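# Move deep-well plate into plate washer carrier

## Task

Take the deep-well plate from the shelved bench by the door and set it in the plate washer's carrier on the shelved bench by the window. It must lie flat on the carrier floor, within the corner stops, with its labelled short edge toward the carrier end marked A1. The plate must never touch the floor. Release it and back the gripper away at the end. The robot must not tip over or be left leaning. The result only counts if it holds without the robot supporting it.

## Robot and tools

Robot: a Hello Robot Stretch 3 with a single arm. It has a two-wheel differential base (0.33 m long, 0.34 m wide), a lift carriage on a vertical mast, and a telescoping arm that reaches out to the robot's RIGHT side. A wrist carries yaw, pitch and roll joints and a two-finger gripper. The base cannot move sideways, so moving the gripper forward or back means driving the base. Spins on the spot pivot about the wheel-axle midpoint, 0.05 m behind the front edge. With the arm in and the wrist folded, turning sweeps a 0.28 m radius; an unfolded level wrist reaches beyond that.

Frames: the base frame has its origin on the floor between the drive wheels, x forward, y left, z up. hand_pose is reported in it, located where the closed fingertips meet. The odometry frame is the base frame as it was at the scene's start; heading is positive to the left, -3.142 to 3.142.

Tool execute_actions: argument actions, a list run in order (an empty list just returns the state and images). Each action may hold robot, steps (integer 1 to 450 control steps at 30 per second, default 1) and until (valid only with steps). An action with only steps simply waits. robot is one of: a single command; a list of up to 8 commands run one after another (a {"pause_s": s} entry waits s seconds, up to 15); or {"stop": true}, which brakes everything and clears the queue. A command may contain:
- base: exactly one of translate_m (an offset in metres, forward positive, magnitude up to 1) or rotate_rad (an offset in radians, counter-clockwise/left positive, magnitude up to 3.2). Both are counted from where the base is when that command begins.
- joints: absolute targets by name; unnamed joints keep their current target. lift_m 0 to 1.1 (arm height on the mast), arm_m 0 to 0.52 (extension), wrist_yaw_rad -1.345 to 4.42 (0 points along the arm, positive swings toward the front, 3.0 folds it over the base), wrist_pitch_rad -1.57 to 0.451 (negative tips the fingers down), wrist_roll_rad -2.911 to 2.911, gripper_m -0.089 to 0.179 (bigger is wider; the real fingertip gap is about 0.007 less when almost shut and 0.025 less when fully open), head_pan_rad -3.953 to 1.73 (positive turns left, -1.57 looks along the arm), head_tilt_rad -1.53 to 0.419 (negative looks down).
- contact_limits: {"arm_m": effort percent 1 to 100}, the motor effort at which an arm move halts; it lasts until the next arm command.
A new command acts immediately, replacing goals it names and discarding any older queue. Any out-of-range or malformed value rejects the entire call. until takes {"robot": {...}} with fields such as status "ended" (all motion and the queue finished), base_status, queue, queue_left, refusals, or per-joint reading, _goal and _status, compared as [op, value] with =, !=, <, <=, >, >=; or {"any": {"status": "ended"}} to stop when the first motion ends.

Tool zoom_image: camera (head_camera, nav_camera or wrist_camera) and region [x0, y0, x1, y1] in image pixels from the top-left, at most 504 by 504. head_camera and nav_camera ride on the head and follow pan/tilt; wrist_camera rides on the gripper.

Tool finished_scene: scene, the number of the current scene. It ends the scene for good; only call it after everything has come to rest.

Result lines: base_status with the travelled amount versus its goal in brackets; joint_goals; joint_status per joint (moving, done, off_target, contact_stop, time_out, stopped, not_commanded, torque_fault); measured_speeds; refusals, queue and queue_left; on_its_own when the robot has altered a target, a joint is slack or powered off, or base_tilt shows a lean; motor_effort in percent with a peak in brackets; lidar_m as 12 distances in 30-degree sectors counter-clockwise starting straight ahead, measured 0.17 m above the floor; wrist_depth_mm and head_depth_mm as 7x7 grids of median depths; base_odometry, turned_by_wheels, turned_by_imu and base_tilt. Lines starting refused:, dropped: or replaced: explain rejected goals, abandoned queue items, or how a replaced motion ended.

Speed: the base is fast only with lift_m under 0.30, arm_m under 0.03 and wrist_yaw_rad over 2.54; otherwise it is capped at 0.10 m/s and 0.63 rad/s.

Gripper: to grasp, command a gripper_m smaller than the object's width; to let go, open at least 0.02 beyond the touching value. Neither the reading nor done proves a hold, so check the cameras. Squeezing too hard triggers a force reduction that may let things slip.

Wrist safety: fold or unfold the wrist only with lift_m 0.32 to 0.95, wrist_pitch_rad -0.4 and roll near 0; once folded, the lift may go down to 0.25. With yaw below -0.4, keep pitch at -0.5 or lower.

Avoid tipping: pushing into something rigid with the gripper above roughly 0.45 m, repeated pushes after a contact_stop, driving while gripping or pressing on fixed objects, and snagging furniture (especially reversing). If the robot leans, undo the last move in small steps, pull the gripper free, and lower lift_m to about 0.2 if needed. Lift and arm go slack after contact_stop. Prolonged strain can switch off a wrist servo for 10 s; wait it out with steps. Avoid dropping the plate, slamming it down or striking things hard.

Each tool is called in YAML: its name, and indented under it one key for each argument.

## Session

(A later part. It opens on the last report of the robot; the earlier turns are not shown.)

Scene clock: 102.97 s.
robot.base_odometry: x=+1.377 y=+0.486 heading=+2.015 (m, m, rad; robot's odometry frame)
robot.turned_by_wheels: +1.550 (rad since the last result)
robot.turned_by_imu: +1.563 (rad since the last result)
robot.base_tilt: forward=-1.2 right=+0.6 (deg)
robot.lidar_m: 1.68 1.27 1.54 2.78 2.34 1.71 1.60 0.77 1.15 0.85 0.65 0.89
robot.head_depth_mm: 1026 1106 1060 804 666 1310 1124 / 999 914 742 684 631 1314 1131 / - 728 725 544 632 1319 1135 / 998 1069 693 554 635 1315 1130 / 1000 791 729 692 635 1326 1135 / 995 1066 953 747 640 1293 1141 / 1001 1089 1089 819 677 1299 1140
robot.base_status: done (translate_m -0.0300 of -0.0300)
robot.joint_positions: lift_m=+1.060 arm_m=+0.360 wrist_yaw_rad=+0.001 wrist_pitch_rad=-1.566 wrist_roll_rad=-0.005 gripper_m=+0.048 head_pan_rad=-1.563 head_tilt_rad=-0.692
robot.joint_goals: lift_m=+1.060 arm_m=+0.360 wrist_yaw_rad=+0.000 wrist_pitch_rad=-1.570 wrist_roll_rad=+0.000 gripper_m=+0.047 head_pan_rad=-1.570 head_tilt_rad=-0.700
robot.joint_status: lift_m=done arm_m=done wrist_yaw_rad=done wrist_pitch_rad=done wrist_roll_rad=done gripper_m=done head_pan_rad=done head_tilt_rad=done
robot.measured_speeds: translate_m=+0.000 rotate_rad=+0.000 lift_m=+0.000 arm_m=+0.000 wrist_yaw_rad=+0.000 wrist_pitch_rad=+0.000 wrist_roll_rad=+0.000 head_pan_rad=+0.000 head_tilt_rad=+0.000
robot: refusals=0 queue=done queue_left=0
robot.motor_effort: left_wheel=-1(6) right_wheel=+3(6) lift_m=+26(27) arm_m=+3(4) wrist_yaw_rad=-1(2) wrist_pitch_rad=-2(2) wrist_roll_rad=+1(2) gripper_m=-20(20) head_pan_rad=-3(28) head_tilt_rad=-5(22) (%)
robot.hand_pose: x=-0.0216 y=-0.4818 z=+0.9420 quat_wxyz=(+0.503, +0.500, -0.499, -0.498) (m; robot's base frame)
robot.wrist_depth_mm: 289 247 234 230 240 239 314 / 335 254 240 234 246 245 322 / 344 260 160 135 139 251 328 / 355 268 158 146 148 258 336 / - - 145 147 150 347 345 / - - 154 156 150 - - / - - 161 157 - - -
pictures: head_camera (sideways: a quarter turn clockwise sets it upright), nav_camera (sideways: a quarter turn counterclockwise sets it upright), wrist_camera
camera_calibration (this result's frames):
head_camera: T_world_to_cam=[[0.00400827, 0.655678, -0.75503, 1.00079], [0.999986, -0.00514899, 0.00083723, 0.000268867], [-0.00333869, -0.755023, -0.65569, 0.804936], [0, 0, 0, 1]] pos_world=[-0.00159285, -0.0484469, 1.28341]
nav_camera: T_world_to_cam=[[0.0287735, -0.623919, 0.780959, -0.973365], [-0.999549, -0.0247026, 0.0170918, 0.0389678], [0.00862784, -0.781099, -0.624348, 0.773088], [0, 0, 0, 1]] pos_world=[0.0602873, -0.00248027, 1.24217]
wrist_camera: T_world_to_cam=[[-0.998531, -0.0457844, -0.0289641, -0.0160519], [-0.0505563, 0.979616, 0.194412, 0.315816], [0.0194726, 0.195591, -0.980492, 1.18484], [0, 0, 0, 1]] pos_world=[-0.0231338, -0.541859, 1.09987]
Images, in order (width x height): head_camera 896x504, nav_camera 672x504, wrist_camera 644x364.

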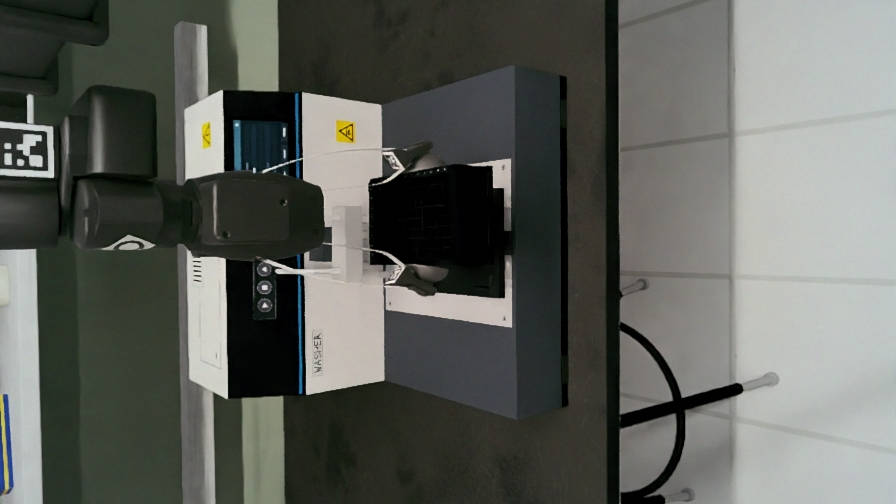

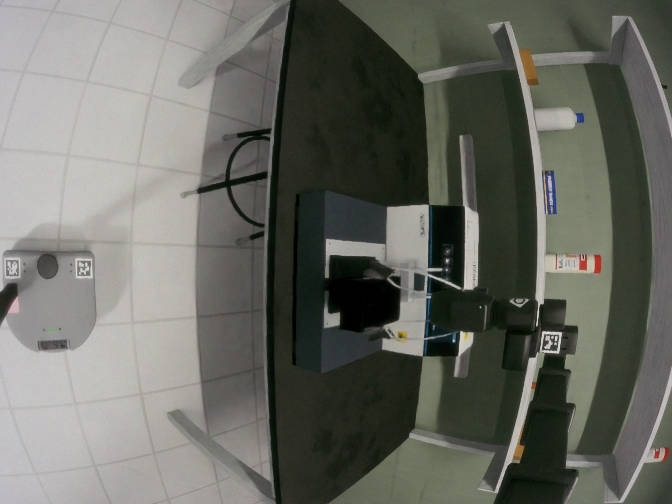

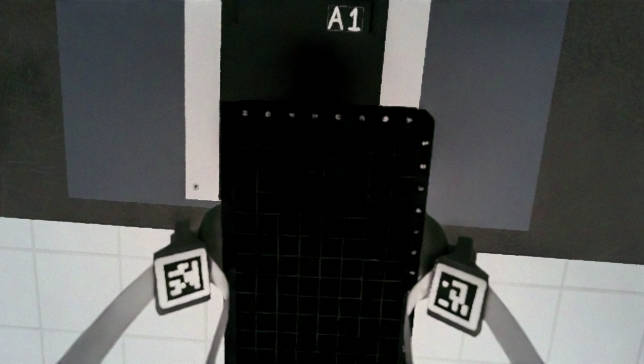

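execute_actions:
  actions:
    - {"robot":[{"base":{"translate_m":0.02},"joints":{"wrist_roll_rad":0.027,"lift_m":1.015,"arm_m":0.39}},{"joints":{"arm_m":0.41},"contact_limits":{"arm_m":20}}],"steps":450,"until":{"robot":{"status":"ended"}}}

zoom_image:
  camera: "wrist_camera"
  region: [190,30,470,170]

Scene clock: 109.37 s.
robot.base_odometry: x=+1.368 y=+0.504 heading=+2.015 (m, m, rad; robot's odometry frame)
robot.turned_by_wheels: +0.000 (rad since the last result)
robot.turned_by_imu: -0.001 (rad since the last result)
robot.base_tilt: forward=-1.2 right=+0.6 (deg)
robot.lidar_m: 1.66 1.25 1.51 3.43 2.36 1.72 1.62 0.79 1.14 0.85 0.64 0.88
robot.head_depth_mm: 691 1170 1063 802 646 1306 1124 / 706 725 725 684 631 1319 1130 / - 699 727 617 633 1321 1136 / 983 789 720 611 634 1320 1136 / 1002 793 728 690 636 1327 1139 / 998 1079 1041 789 656 1296 1139 / 1000 1089 1094 822 676 1306 1142
robot.base_status: done (translate_m +0.0200 of +0.0200)
robot.joint_positions: lift_m=+1.015 arm_m=+0.410 wrist_yaw_rad=+0.001 wrist_pitch_rad=-1.566 wrist_roll_rad=+0.021 gripper_m=+0.048 head_pan_rad=-1.563 head_tilt_rad=-0.692
robot.joint_goals: lift_m=+1.015 arm_m=+0.410 wrist_yaw_rad=+0.000 wrist_pitch_rad=-1.570 wrist_roll_rad=+0.027 gripper_m=+0.047 head_pan_rad=-1.570 head_tilt_rad=-0.700
robot.joint_status: lift_m=done arm_m=done wrist_yaw_rad=done wrist_pitch_rad=done wrist_roll_rad=done gripper_m=done head_pan_rad=done head_tilt_rad=done
robot.measured_speeds: translate_m=+0.000 rotate_rad=+0.000 lift_m=+0.000 arm_m=+0.000 wrist_yaw_rad=+0.000 wrist_pitch_rad=+0.000 wrist_roll_rad=+0.000 head_pan_rad=+0.000 head_tilt_rad=+0.000
robot: refusals=0 queue=done queue_left=0
robot.motor_effort: left_wheel=-1(2) right_wheel=+3(8) lift_m=+15(25) arm_m=+3(3) wrist_yaw_rad=-1(0) wrist_pitch_rad=-1(2) wrist_roll_rad=+2(4) gripper_m=-20(19) head_pan_rad=-3(3) head_tilt_rad=-5(6) (%)
robot.contact_limits: arm_m 20 (drawing in: default 25, maximum 40; extending or still: default 32, maximum 52)
robot.hand_pose: x=-0.0216 y=-0.5316 z=+0.8977 quat_wxyz=(+0.496, +0.494, -0.506, -0.504) (m; robot's base frame)
robot.wrist_depth_mm: 206 204 201 200 198 197 196 / 211 209 195 192 192 202 201 / 219 215 160 136 139 208 207 / 224 221 158 146 148 213 213 / 273 226 145 147 150 218 219 / 328 233 154 156 151 224 302 / - - 161 157 - - -
pictures: head_camera (sideways: a quarter turn clockwise sets it upright), nav_camera (sideways: a quarter turn counterclockwise sets it upright), wrist_camera
camera_calibration (this result's frames):
head_camera: T_world_to_cam=[[0.00400819, 0.655678, -0.75503, 1.00079], [0.999986, -0.00514887, 0.000837229, 0.000268868], [-0.0033386, -0.755023, -0.65569, 0.804936], [0, 0, 0, 1]] pos_world=[-0.00159285, -0.0484469, 1.28341]
nav_camera: T_world_to_cam=[[0.0287735, -0.623919, 0.780959, -0.973365], [-0.999549, -0.0247028, 0.0170918, 0.0389678], [0.00862793, -0.781099, -0.624348, 0.773088], [0, 0, 0, 1]] pos_world=[0.0602873, -0.00248026, 1.24217]
wrist_camera: T_world_to_cam=[[-0.999368, -0.0204357, -0.0290739, -0.00606493], [-0.0257182, 0.980498, 0.194839, 0.37392], [0.0245252, 0.195464, -0.980404, 1.1511], [0, 0, 0, 1]] pos_world=[-0.0246756, -0.591752, 1.05552]
Images, in order (width x height): head_camera 896x504, nav_camera 672x504, wrist_camera 644x364.

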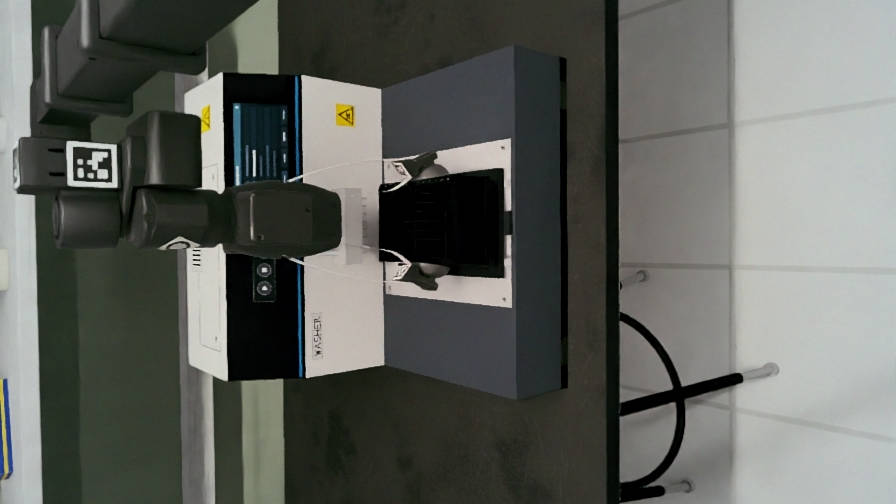

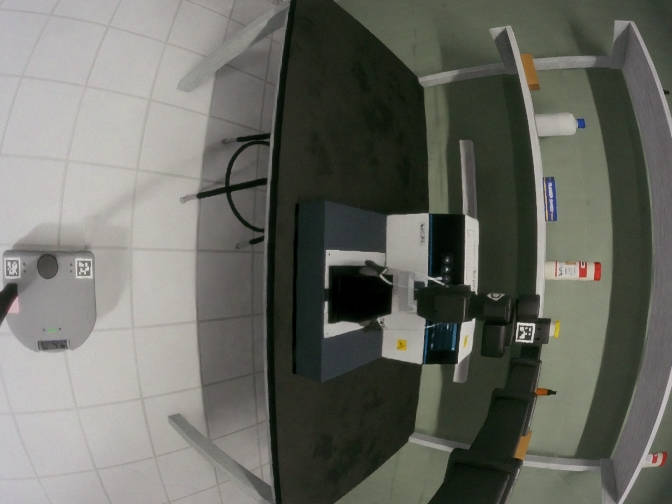

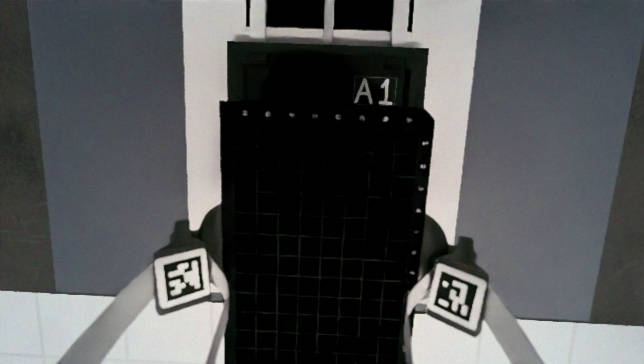

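Region (190, 30, 470, 170) of wrist_camera's 644x364 image, scaled by 1.800.

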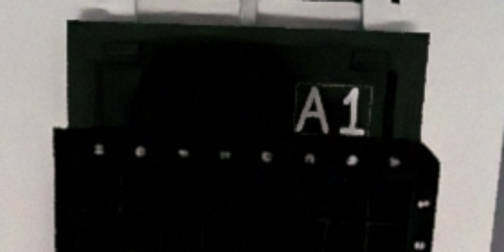

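execute_actions:
  actions:
    - {"robot":[{"base":{"translate_m":0.001},"joints":{"arm_m":0.429},"contact_limits":{"arm_m":20}},{"joints":{"lift_m":1.006}}],"steps":450,"until":{"robot":{"status":"ended"}}}

zoom_image:
  camera: "wrist_camera"
  region: [190,30,470,170]

zoom_image:
  camera: "head_camera"
  region: [400,150,530,290]

Scene clock: 116.13 s.
robot.base_odometry: x=+1.368 y=+0.505 heading=+2.015 (m, m, rad; robot's odometry frame)
robot.turned_by_wheels: +0.000 (rad since the last result)
robot.turned_by_imu: -0.001 (rad since the last result)
robot.base_tilt: forward=-1.2 right=+0.6 (deg)
robot.lidar_m: 1.65 1.25 1.51 3.42 2.36 1.73 1.62 0.79 1.15 0.85 0.64 0.88
robot.head_depth_mm: 698 - 1060 803 648 1312 1120 / 705 723 729 683 632 1317 1129 / - 700 726 621 633 1323 1135 / 984 788 727 622 636 1318 1133 / 999 790 732 691 637 1320 1137 / 1002 1085 1038 789 655 1298 1137 / 1003 1091 1092 821 676 1303 1139
robot.base_status: done (translate_m +0.0010 of +0.0010)
robot.joint_positions: lift_m=+1.006 arm_m=+0.429 wrist_yaw_rad=+0.001 wrist_pitch_rad=-1.566 wrist_roll_rad=+0.021 gripper_m=+0.048 head_pan_rad=-1.563 head_tilt_rad=-0.692
robot.joint_goals: lift_m=+1.006 arm_m=+0.429 wrist_yaw_rad=+0.000 wrist_pitch_rad=-1.570 wrist_roll_rad=+0.027 gripper_m=+0.047 head_pan_rad=-1.570 head_tilt_rad=-0.700
robot.joint_status: lift_m=done arm_m=done wrist_yaw_rad=done wrist_pitch_rad=done wrist_roll_rad=done gripper_m=done head_pan_rad=done head_tilt_rad=done
robot.measured_speeds: translate_m=+0.000 rotate_rad=+0.000 lift_m=+0.000 arm_m=+0.000 wrist_yaw_rad=+0.000 wrist_pitch_rad=+0.000 wrist_roll_rad=+0.000 head_pan_rad=+0.000 head_tilt_rad=+0.000
robot: refusals=0 queue=done queue_left=0
robot.motor_effort: left_wheel=-1(3) right_wheel=+3(8) lift_m=+15(17) arm_m=+3(4) wrist_yaw_rad=-1(0) wrist_pitch_rad=-1(1) wrist_roll_rad=+2(2) gripper_m=-20(20) head_pan_rad=-3(2) head_tilt_rad=-4(5) (%)
robot.contact_limits: arm_m 20 (drawing in: default 25, maximum 40; extending or still: default 32, maximum 52)
robot.hand_pose: x=-0.0216 y=-0.5506 z=+0.8887 quat_wxyz=(+0.496, +0.494, -0.506, -0.504) (m; robot's base frame)
robot.wrist_depth_mm: 197 196 121 116 112 189 187 / 202 201 198 194 194 194 192 / 208 206 160 136 139 198 197 / 214 211 158 147 148 204 203 / 220 217 145 146 150 209 209 / 226 224 154 156 150 214 214 / - - 161 157 192 222 303
pictures: head_camera (sideways: a quarter turn clockwise sets it upright), nav_camera (sideways: a quarter turn counterclockwise sets it upright), wrist_camera
camera_calibration (this result's frames):
head_camera: T_world_to_cam=[[0.00400842, 0.655678, -0.75503, 1.00079], [0.999986, -0.00514923, 0.000837228, 0.000268869], [-0.00333887, -0.755023, -0.65569, 0.804936], [0, 0, 0, 1]] pos_world=[-0.00159286, -0.0484469, 1.28341]
nav_camera: T_world_to_cam=[[0.0287733, -0.623919, 0.780959, -0.973365], [-0.999549, -0.0247024, 0.0170918, 0.0389678], [0.00862765, -0.781099, -0.624348, 0.773088], [0, 0, 0, 1]] pos_world=[0.0602873, -0.00248027, 1.24217]
wrist_camera: T_world_to_cam=[[-0.99937, -0.020356, -0.0290742, -0.00667093], [-0.02564, 0.9805, 0.194839, 0.394307], [0.0245411, 0.195462, -0.980404, 1.14599], [0, 0, 0, 1]] pos_world=[-0.0246805, -0.610751, 1.04651]
Images, in order (width x height): head_camera 896x504, nav_camera 672x504, wrist_camera 644x364.

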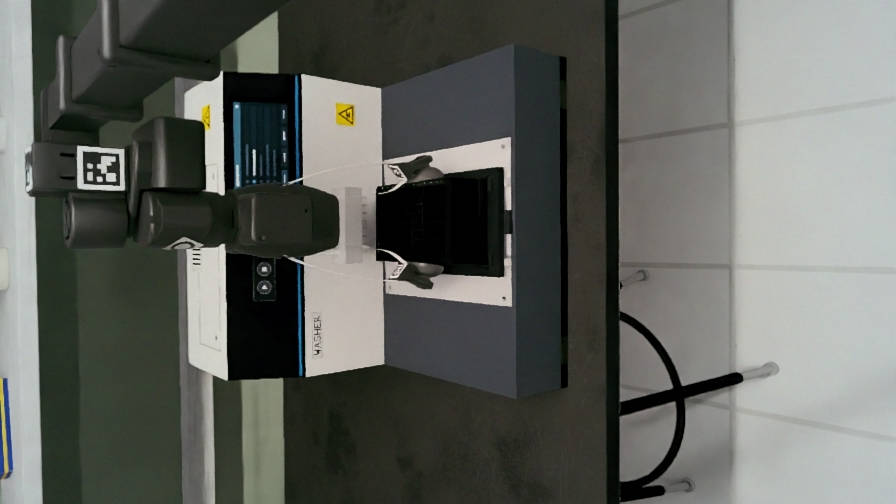

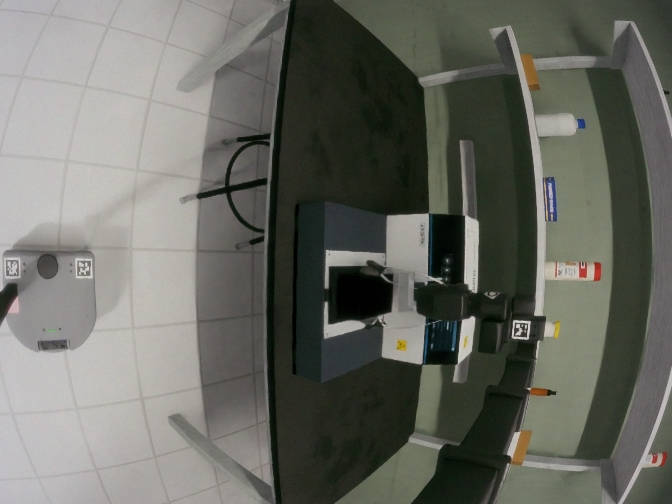

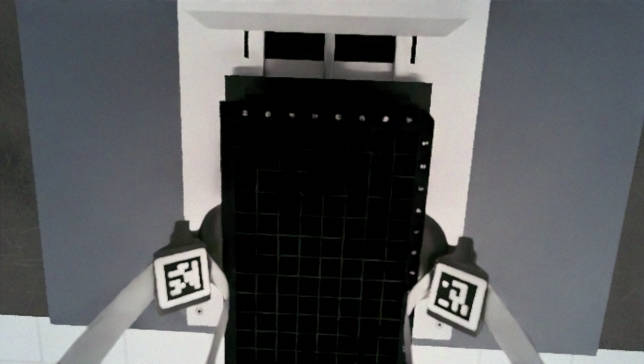

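Region (190, 30, 470, 170) of wrist_camera's 644x364 image, scaled by 1.800.

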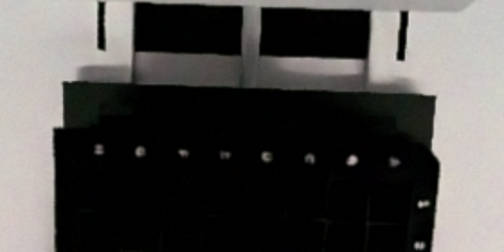

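Region (400, 150, 530, 290) of head_camera's 896x504 image, scaled by 3.600, with more detail than that image has; it fills the left 468 columns of this view, and the rest is white.

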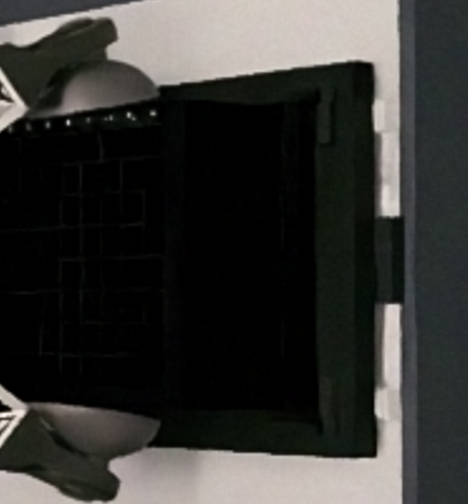

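execute_actions:
  actions:
    - {"robot":[{"base":{"translate_m":-0.0007},"joints":{"arm_m":0.430}},{"joints":{"lift_m":0.996}}],"steps":450,"until":{"robot":{"status":"ended"}}}

zoom_image:
  camera: "head_camera"
  region: [400,150,530,290]

Scene clock: 120.63 s.
robot.base_odometry: x=+1.368 y=+0.505 heading=+2.015 (m, m, rad; robot's odometry frame)
robot.turned_by_wheels: +0.000 (rad since the last result)
robot.turned_by_imu: -0.001 (rad since the last result)
robot.base_tilt: forward=-1.2 right=+0.5 (deg)
robot.lidar_m: 1.66 1.25 1.51 3.42 2.35 1.73 1.62 0.79 1.14 0.85 0.64 0.88
robot.head_depth_mm: 978 - 1016 802 647 1312 1121 / 709 700 725 681 630 1312 1129 / 717 - 727 624 632 1314 1131 / 980 789 723 623 633 1317 1138 / 997 791 729 691 635 1316 1134 / 998 1084 1035 790 656 1297 1137 / 1003 1092 1093 820 678 1298 1144
robot.base_status: done (translate_m -0.0007 of -0.0007)
robot.joint_positions: lift_m=+0.996 arm_m=+0.430 wrist_yaw_rad=+0.001 wrist_pitch_rad=-1.566 wrist_roll_rad=+0.021 gripper_m=+0.048 head_pan_rad=-1.563 head_tilt_rad=-0.692
robot.joint_goals: lift_m=+0.996 arm_m=+0.430 wrist_yaw_rad=+0.000 wrist_pitch_rad=-1.570 wrist_roll_rad=+0.027 gripper_m=+0.047 head_pan_rad=-1.570 head_tilt_rad=-0.700
robot.joint_status: lift_m=done arm_m=done wrist_yaw_rad=done wrist_pitch_rad=done wrist_roll_rad=done gripper_m=done head_pan_rad=done head_tilt_rad=done
robot.measured_speeds: translate_m=+0.000 rotate_rad=+0.000 lift_m=+0.000 arm_m=+0.000 wrist_yaw_rad=+0.000 wrist_pitch_rad=+0.000 wrist_roll_rad=+0.000 head_pan_rad=+0.000 head_tilt_rad=+0.000
robot: refusals=0 queue=done queue_left=0
robot.motor_effort: left_wheel=-1(5) right_wheel=+3(5) lift_m=+15(15) arm_m=+2(3) wrist_yaw_rad=+0(0) wrist_pitch_rad=-1(1) wrist_roll_rad=+2(2) gripper_m=-20(20) head_pan_rad=-2(3) head_tilt_rad=-5(5) (%)
robot.hand_pose: x=-0.0216 y=-0.5516 z=+0.8787 quat_wxyz=(+0.496, +0.494, -0.506, -0.504) (m; robot's base frame)
robot.wrist_depth_mm: 188 187 179 112 108 179 178 / 192 191 188 183 184 184 182 / 197 196 163 136 137 189 187 / 202 201 158 150 158 193 192 / 209 207 145 146 149 199 198 / 215 212 154 155 150 204 203 / - 219 160 157 202 211 210
pictures: head_camera (sideways: a quarter turn clockwise sets it upright), nav_camera (sideways: a quarter turn counterclockwise sets it upright), wrist_camera
camera_calibration (this result's frames):
head_camera: T_world_to_cam=[[0.00400827, 0.655678, -0.75503, 1.00079], [0.999986, -0.00514899, 0.00083723, 0.000268868], [-0.00333869, -0.755023, -0.65569, 0.804936], [0, 0, 0, 1]] pos_world=[-0.00159285, -0.0484469, 1.28341]
nav_camera: T_world_to_cam=[[0.0287735, -0.623919, 0.780959, -0.973365], [-0.999549, -0.0247026, 0.0170918, 0.0389678], [0.00862784, -0.781099, -0.624348, 0.773088], [0, 0, 0, 1]] pos_world=[0.0602873, -0.00248027, 1.24217]
wrist_camera: T_world_to_cam=[[-0.999385, -0.0196175, -0.0290773, -0.00657154], [-0.0249168, 0.980513, 0.194866, 0.397229], [0.0246879, 0.195471, -0.980399, 1.13641], [0, 0, 0, 1]] pos_world=[-0.0247253, -0.611751, 1.03653]
Images, in order (width x height): head_camera 896x504, nav_camera 672x504, wrist_camera 644x364.

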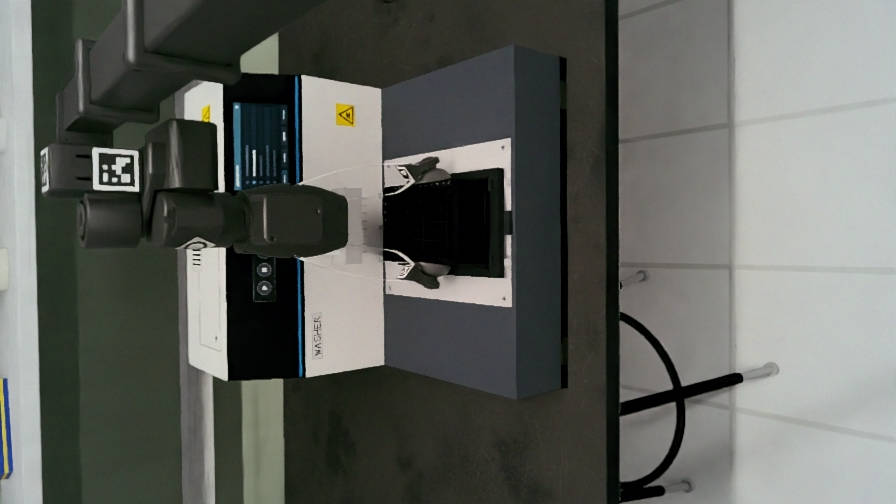

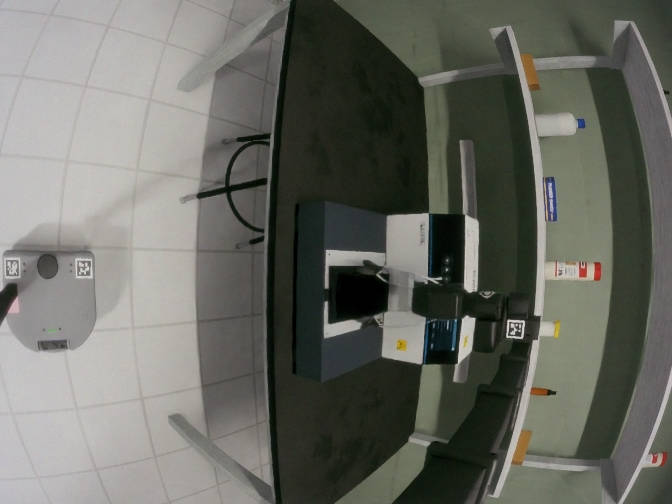

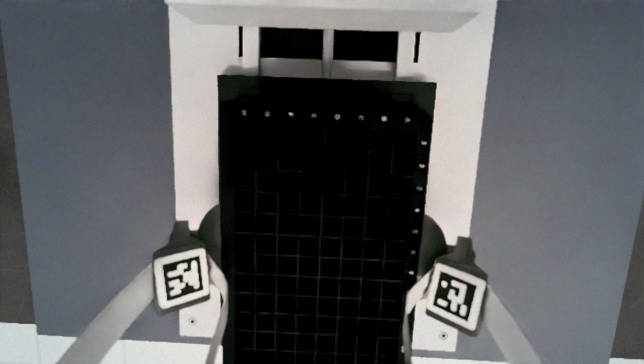

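Region (400, 150, 530, 290) of head_camera's 896x504 image, scaled by 3.600, with more detail than that image has; it fills the left 468 columns of this view, and the rest is white.

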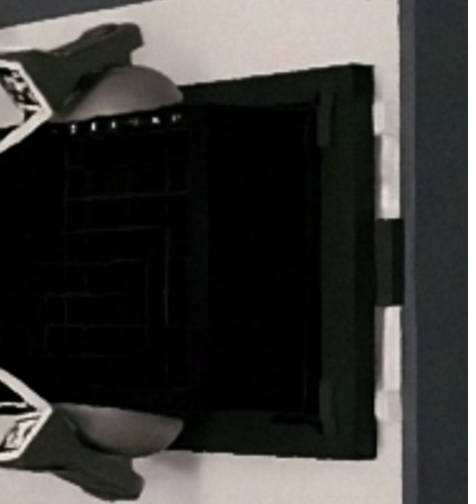

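execute_actions:
  actions:
    - {"robot":[{"joints":{"lift_m":0.993}},{"joints":{"gripper_m":0.15}},{"joints":{"lift_m":1.06}}],"steps":450,"until":{"robot":{"status":"ended"}}}

zoom_image:
  camera: "head_camera"
  region: [370,150,530,290]

zoom_image:
  camera: "wrist_camera"
  region: [200,60,460,364]

Scene clock: 125.63 s.
robot.base_odometry: x=+1.368 y=+0.505 heading=+2.015 (m, m, rad; robot's odometry frame)
robot.turned_by_wheels: +0.000 (rad since the last result)
robot.turned_by_imu: -0.001 (rad since the last result)
robot.base_tilt: forward=-1.1 right=+0.6 (deg)
robot.lidar_m: 1.65 1.25 1.51 3.44 2.36 1.73 1.62 0.79 1.15 0.85 0.64 0.88
robot.head_depth_mm: 1027 1108 1064 805 646 1312 1124 / 1008 777 726 682 631 1318 1129 / - 925 711 653 633 1323 1133 / 998 1071 712 635 634 1324 1131 / 1001 792 727 691 638 1328 1134 / 1000 1088 1038 791 655 1297 1140 / 996 1086 1094 821 679 1299 1142
robot.base_status: done (translate_m -0.0007 of -0.0007)
robot.joint_positions: lift_m=+1.060 arm_m=+0.430 wrist_yaw_rad=+0.001 wrist_pitch_rad=-1.568 wrist_roll_rad=+0.021 gripper_m=+0.150 head_pan_rad=-1.563 head_tilt_rad=-0.692
robot.joint_goals: lift_m=+1.060 arm_m=+0.430 wrist_yaw_rad=+0.000 wrist_pitch_rad=-1.570 wrist_roll_rad=+0.027 gripper_m=+0.150 head_pan_rad=-1.570 head_tilt_rad=-0.700
robot.joint_status: lift_m=done arm_m=done wrist_yaw_rad=done wrist_pitch_rad=done wrist_roll_rad=done gripper_m=done head_pan_rad=done head_tilt_rad=done
robot.measured_speeds: translate_m=+0.000 rotate_rad=+0.000 lift_m=+0.000 arm_m=+0.000 wrist_yaw_rad=+0.000 wrist_pitch_rad=+0.000 wrist_roll_rad=+0.000 head_pan_rad=+0.000 head_tilt_rad=+0.000
robot: refusals=0 queue=done queue_left=0
robot.motor_effort: left_wheel=-1(1) right_wheel=+2(2) lift_m=+25(26) arm_m=+2(3) wrist_yaw_rad=-1(1) wrist_pitch_rad=-1(2) wrist_roll_rad=+2(2) gripper_m=+0(80) head_pan_rad=-2(2) head_tilt_rad=-5(5) (%)
robot.hand_pose: x=-0.0216 y=-0.5513 z=+0.9421 quat_wxyz=(+0.496, +0.494, -0.506, -0.505) (m; robot's base frame)
robot.wrist_depth_mm: 328 247 243 155 155 239 309 / 336 254 250 246 247 245 317 / 348 261 258 211 251 250 327 / 358 268 264 220 256 259 336 / 367 273 272 218 266 264 345 / 378 - 280 220 275 - 356 / - - - - - - -
pictures: head_camera (sideways: a quarter turn clockwise sets it upright), nav_camera (sideways: a quarter turn counterclockwise sets it upright), wrist_camera
camera_calibration (this result's frames):
head_camera: T_world_to_cam=[[0.00400811, 0.655678, -0.75503, 1.00079], [0.999986, -0.00514875, 0.00083723, 0.000268868], [-0.00333851, -0.755023, -0.65569, 0.804936], [0, 0, 0, 1]] pos_world=[-0.00159284, -0.0484469, 1.28341]
nav_camera: T_world_to_cam=[[0.0287736, -0.623919, 0.780959, -0.973365], [-0.999549, -0.0247029, 0.0170918, 0.0389678], [0.00862802, -0.781099, -0.624348, 0.773088], [0, 0, 0, 1]] pos_world=[0.0602873, -0.00248026, 1.24217]
wrist_camera: T_world_to_cam=[[-0.999385, -0.0195841, -0.0291012, -0.00468223], [-0.0249197, 0.980267, 0.1961, 0.383294], [0.0246865, 0.196704, -0.980152, 1.19893], [0, 0, 0, 1]] pos_world=[-0.0247252, -0.611657, 1.09984]
Images, in order (width x height): head_camera 896x504, nav_camera 672x504, wrist_camera 644x364.

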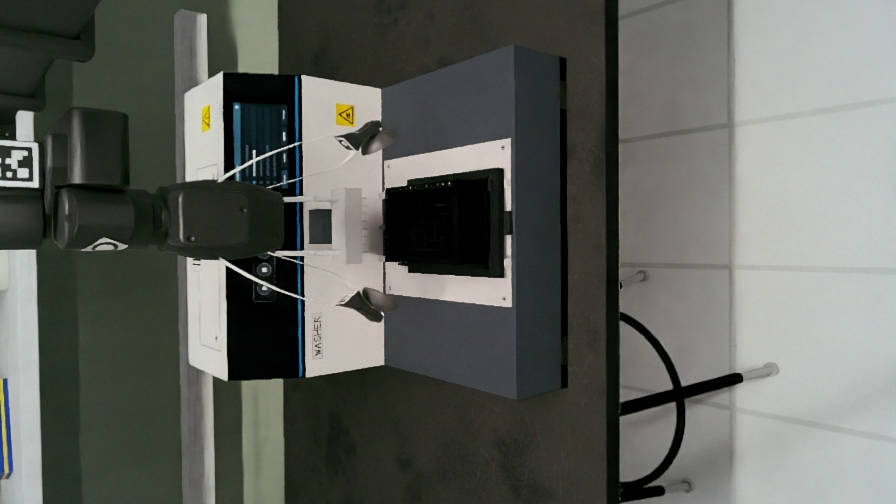

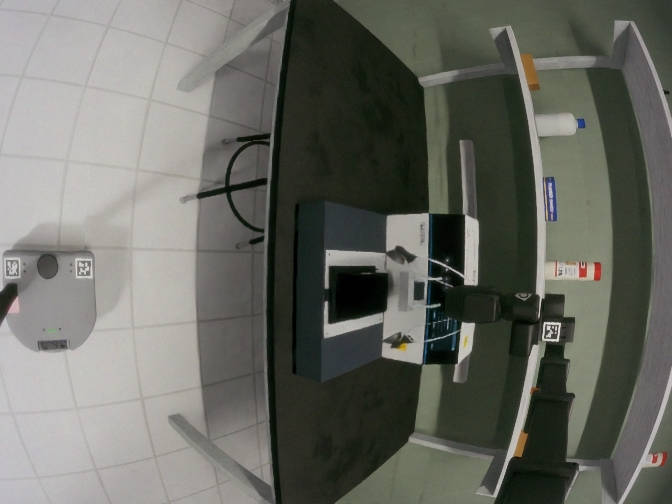

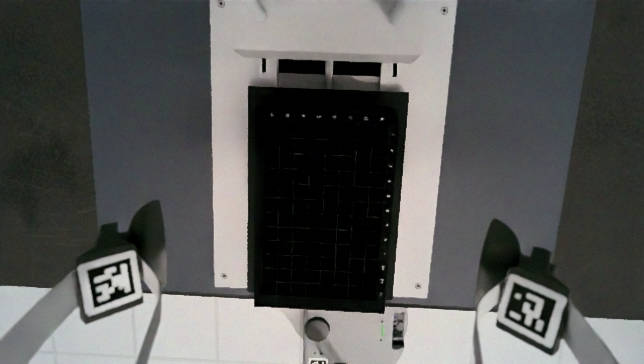

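Region (370, 150, 530, 290) of head_camera's 896x504 image, scaled by 3.150, with more detail than that image has; it fills the top 441 rows of this view, and the rest is white.

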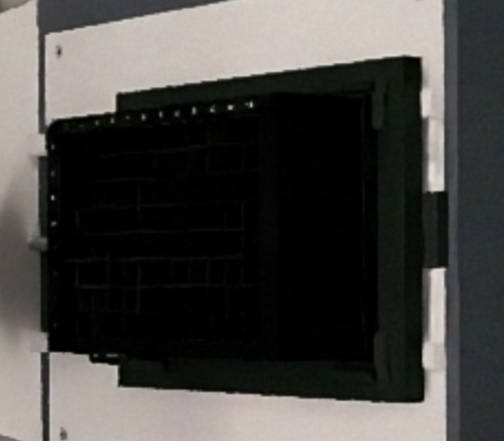

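Region (200, 60, 460, 364) of wrist_camera's 644x364 image, scaled by 1.658; it fills the left 431 columns of this view, and the rest is white.

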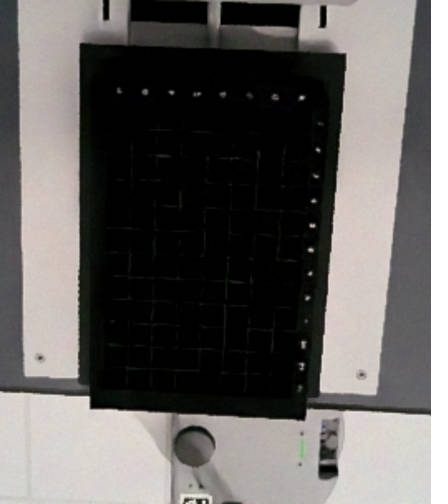

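execute_actions:
  actions:
    - {"robot":{"joints":{"arm_m":0.0,"head_pan_rad":-1.05,"head_tilt_rad":-0.6},"base":{"translate_m":-0.3}},"steps":450,"until":{"robot":{"status":"ended"}}}

zoom_image:
  camera: "head_camera"
  region: [360,150,560,350]

Scene clock: 131.70 s.
robot.base_odometry: x=+1.497 y=+0.234 heading=+2.015 (m, m, rad; robot's odometry frame)
robot.turned_by_wheels: +0.000 (rad since the last result)
robot.turned_by_imu: -0.003 (rad since the last result)
robot.base_tilt: forward=-1.1 right=+0.6 (deg)
robot.lidar_m: 1.96 1.52 1.93 2.83 1.95 1.42 1.32 1.37 0.56 1.10 0.81 1.11
robot.head_depth_mm: 947 1063 706 770 701 604 1189 / 809 1112 736 749 641 1287 1195 / 1035 1164 767 714 644 1349 1168 / 1080 1241 822 686 683 1395 1176 / 1149 1343 1302 782 733 1356 1180 / 1236 1418 1310 922 1560 1399 1175 / 1204 1555 1315 925 1660 1401 1185
robot.base_status: done (translate_m -0.3000 of -0.3000)
robot.joint_positions: lift_m=+1.060 arm_m=+0.001 wrist_yaw_rad=+0.001 wrist_pitch_rad=-1.568 wrist_roll_rad=+0.021 gripper_m=+0.150 head_pan_rad=-1.057 head_tilt_rad=-0.606
robot.joint_goals: lift_m=+1.060 arm_m=+0.000 wrist_yaw_rad=+0.000 wrist_pitch_rad=-1.570 wrist_roll_rad=+0.027 gripper_m=+0.150 head_pan_rad=-1.050 head_tilt_rad=-0.600
robot.joint_status: lift_m=done arm_m=done wrist_yaw_rad=done wrist_pitch_rad=done wrist_roll_rad=done gripper_m=done head_pan_rad=done head_tilt_rad=done
robot.measured_speeds: translate_m=+0.000 rotate_rad=+0.000 lift_m=+0.000 arm_m=+0.000 wrist_yaw_rad=+0.000 wrist_pitch_rad=+0.000 wrist_roll_rad=+0.000 head_pan_rad=+0.000 head_tilt_rad=+0.000
robot: refusals=0 queue=done queue_left=0
robot.motor_effort: left_wheel=-1(4) right_wheel=+3(4) lift_m=+25(25) arm_m=-4(5) wrist_yaw_rad=+0(1) wrist_pitch_rad=-1(1) wrist_roll_rad=+2(2) gripper_m=+0(0) head_pan_rad=+3(26) head_tilt_rad=+4(16) (%)
robot.hand_pose: x=-0.0216 y=-0.1224 z=+0.9421 quat_wxyz=(+0.496, +0.494, -0.506, -0.505) (m; robot's base frame)
robot.wrist_depth_mm: - - - - - - - / - - - - - - - / - - - - - - - / - - - - - - - / - - - - - - - / - - - - - - - / - - - - - - -
pictures: head_camera (sideways: a quarter turn clockwise sets it upright), nav_camera (sideways: a quarter turn counterclockwise sets it upright), wrist_camera
camera_calibration (this result's frames):
head_camera: T_world_to_cam=[[-0.281569, 0.516983, -0.808361, 1.07205], [0.876928, 0.480619, 0.0019243, -0.000395874], [0.389508, -0.708332, -0.588684, 0.715375], [0, 0, 0, 1]] pos_world=[0.0235583, -0.0473162, 1.28773]
nav_camera: T_world_to_cam=[[0.293799, -0.471478, 0.831499, -1.04087], [-0.862874, -0.50508, 0.0184935, 0.0363073], [0.411254, -0.722912, -0.555218, 0.680699], [0, 0, 0, 1]] pos_world=[0.0571946, 0.0196767, 1.24275]
wrist_camera: T_world_to_cam=[[-0.999385, -0.019581, -0.0291012, 0.00371818], [-0.0249167, 0.980267, 0.1961, -0.0371617], [0.0246871, 0.196704, -0.980152, 1.11456], [0, 0, 0, 1]] pos_world=[-0.0247254, -0.182738, 1.09984]
Images, in order (width x height): head_camera 896x504, nav_camera 672x504, wrist_camera 644x364.

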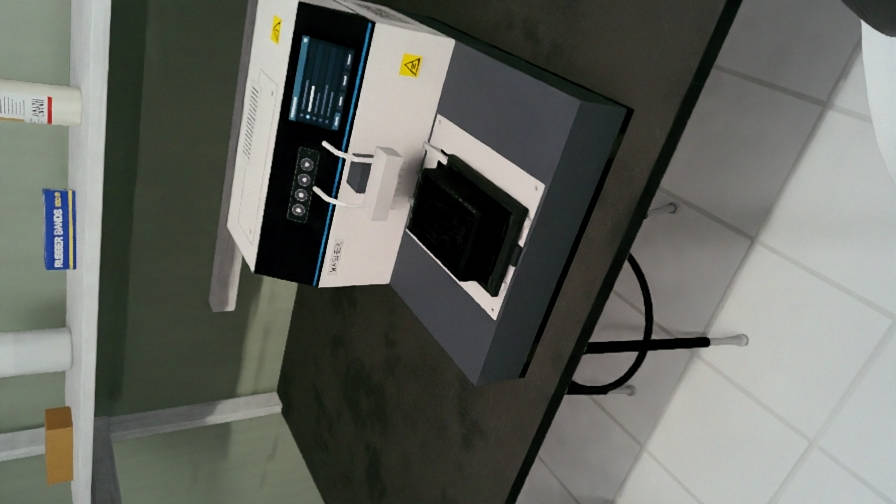

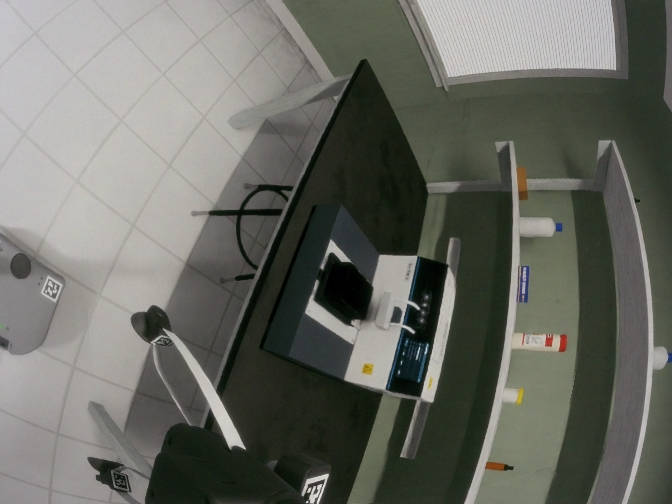

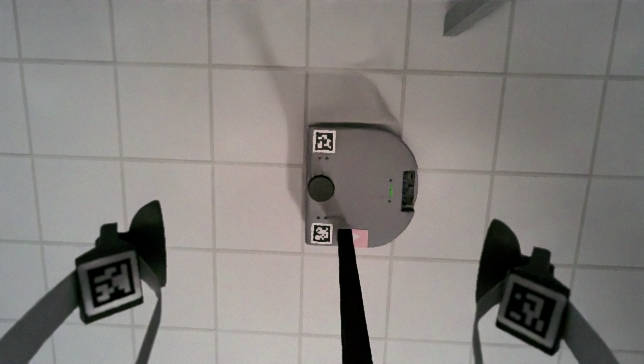

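Region (360, 150, 560, 350) of head_camera's 896x504 image, scaled by 2.520, with more detail than that image has.

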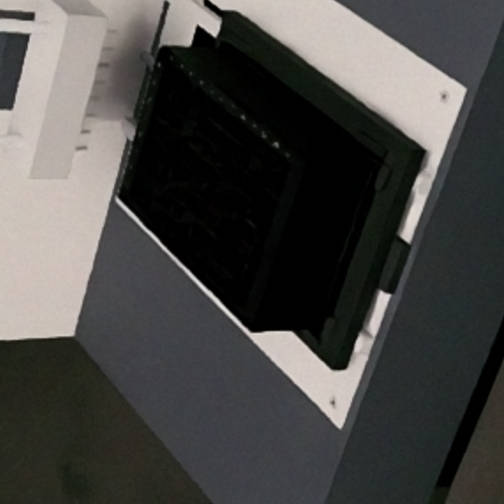

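finished_scene:
  scene: 2

The scene is finished: the task was done.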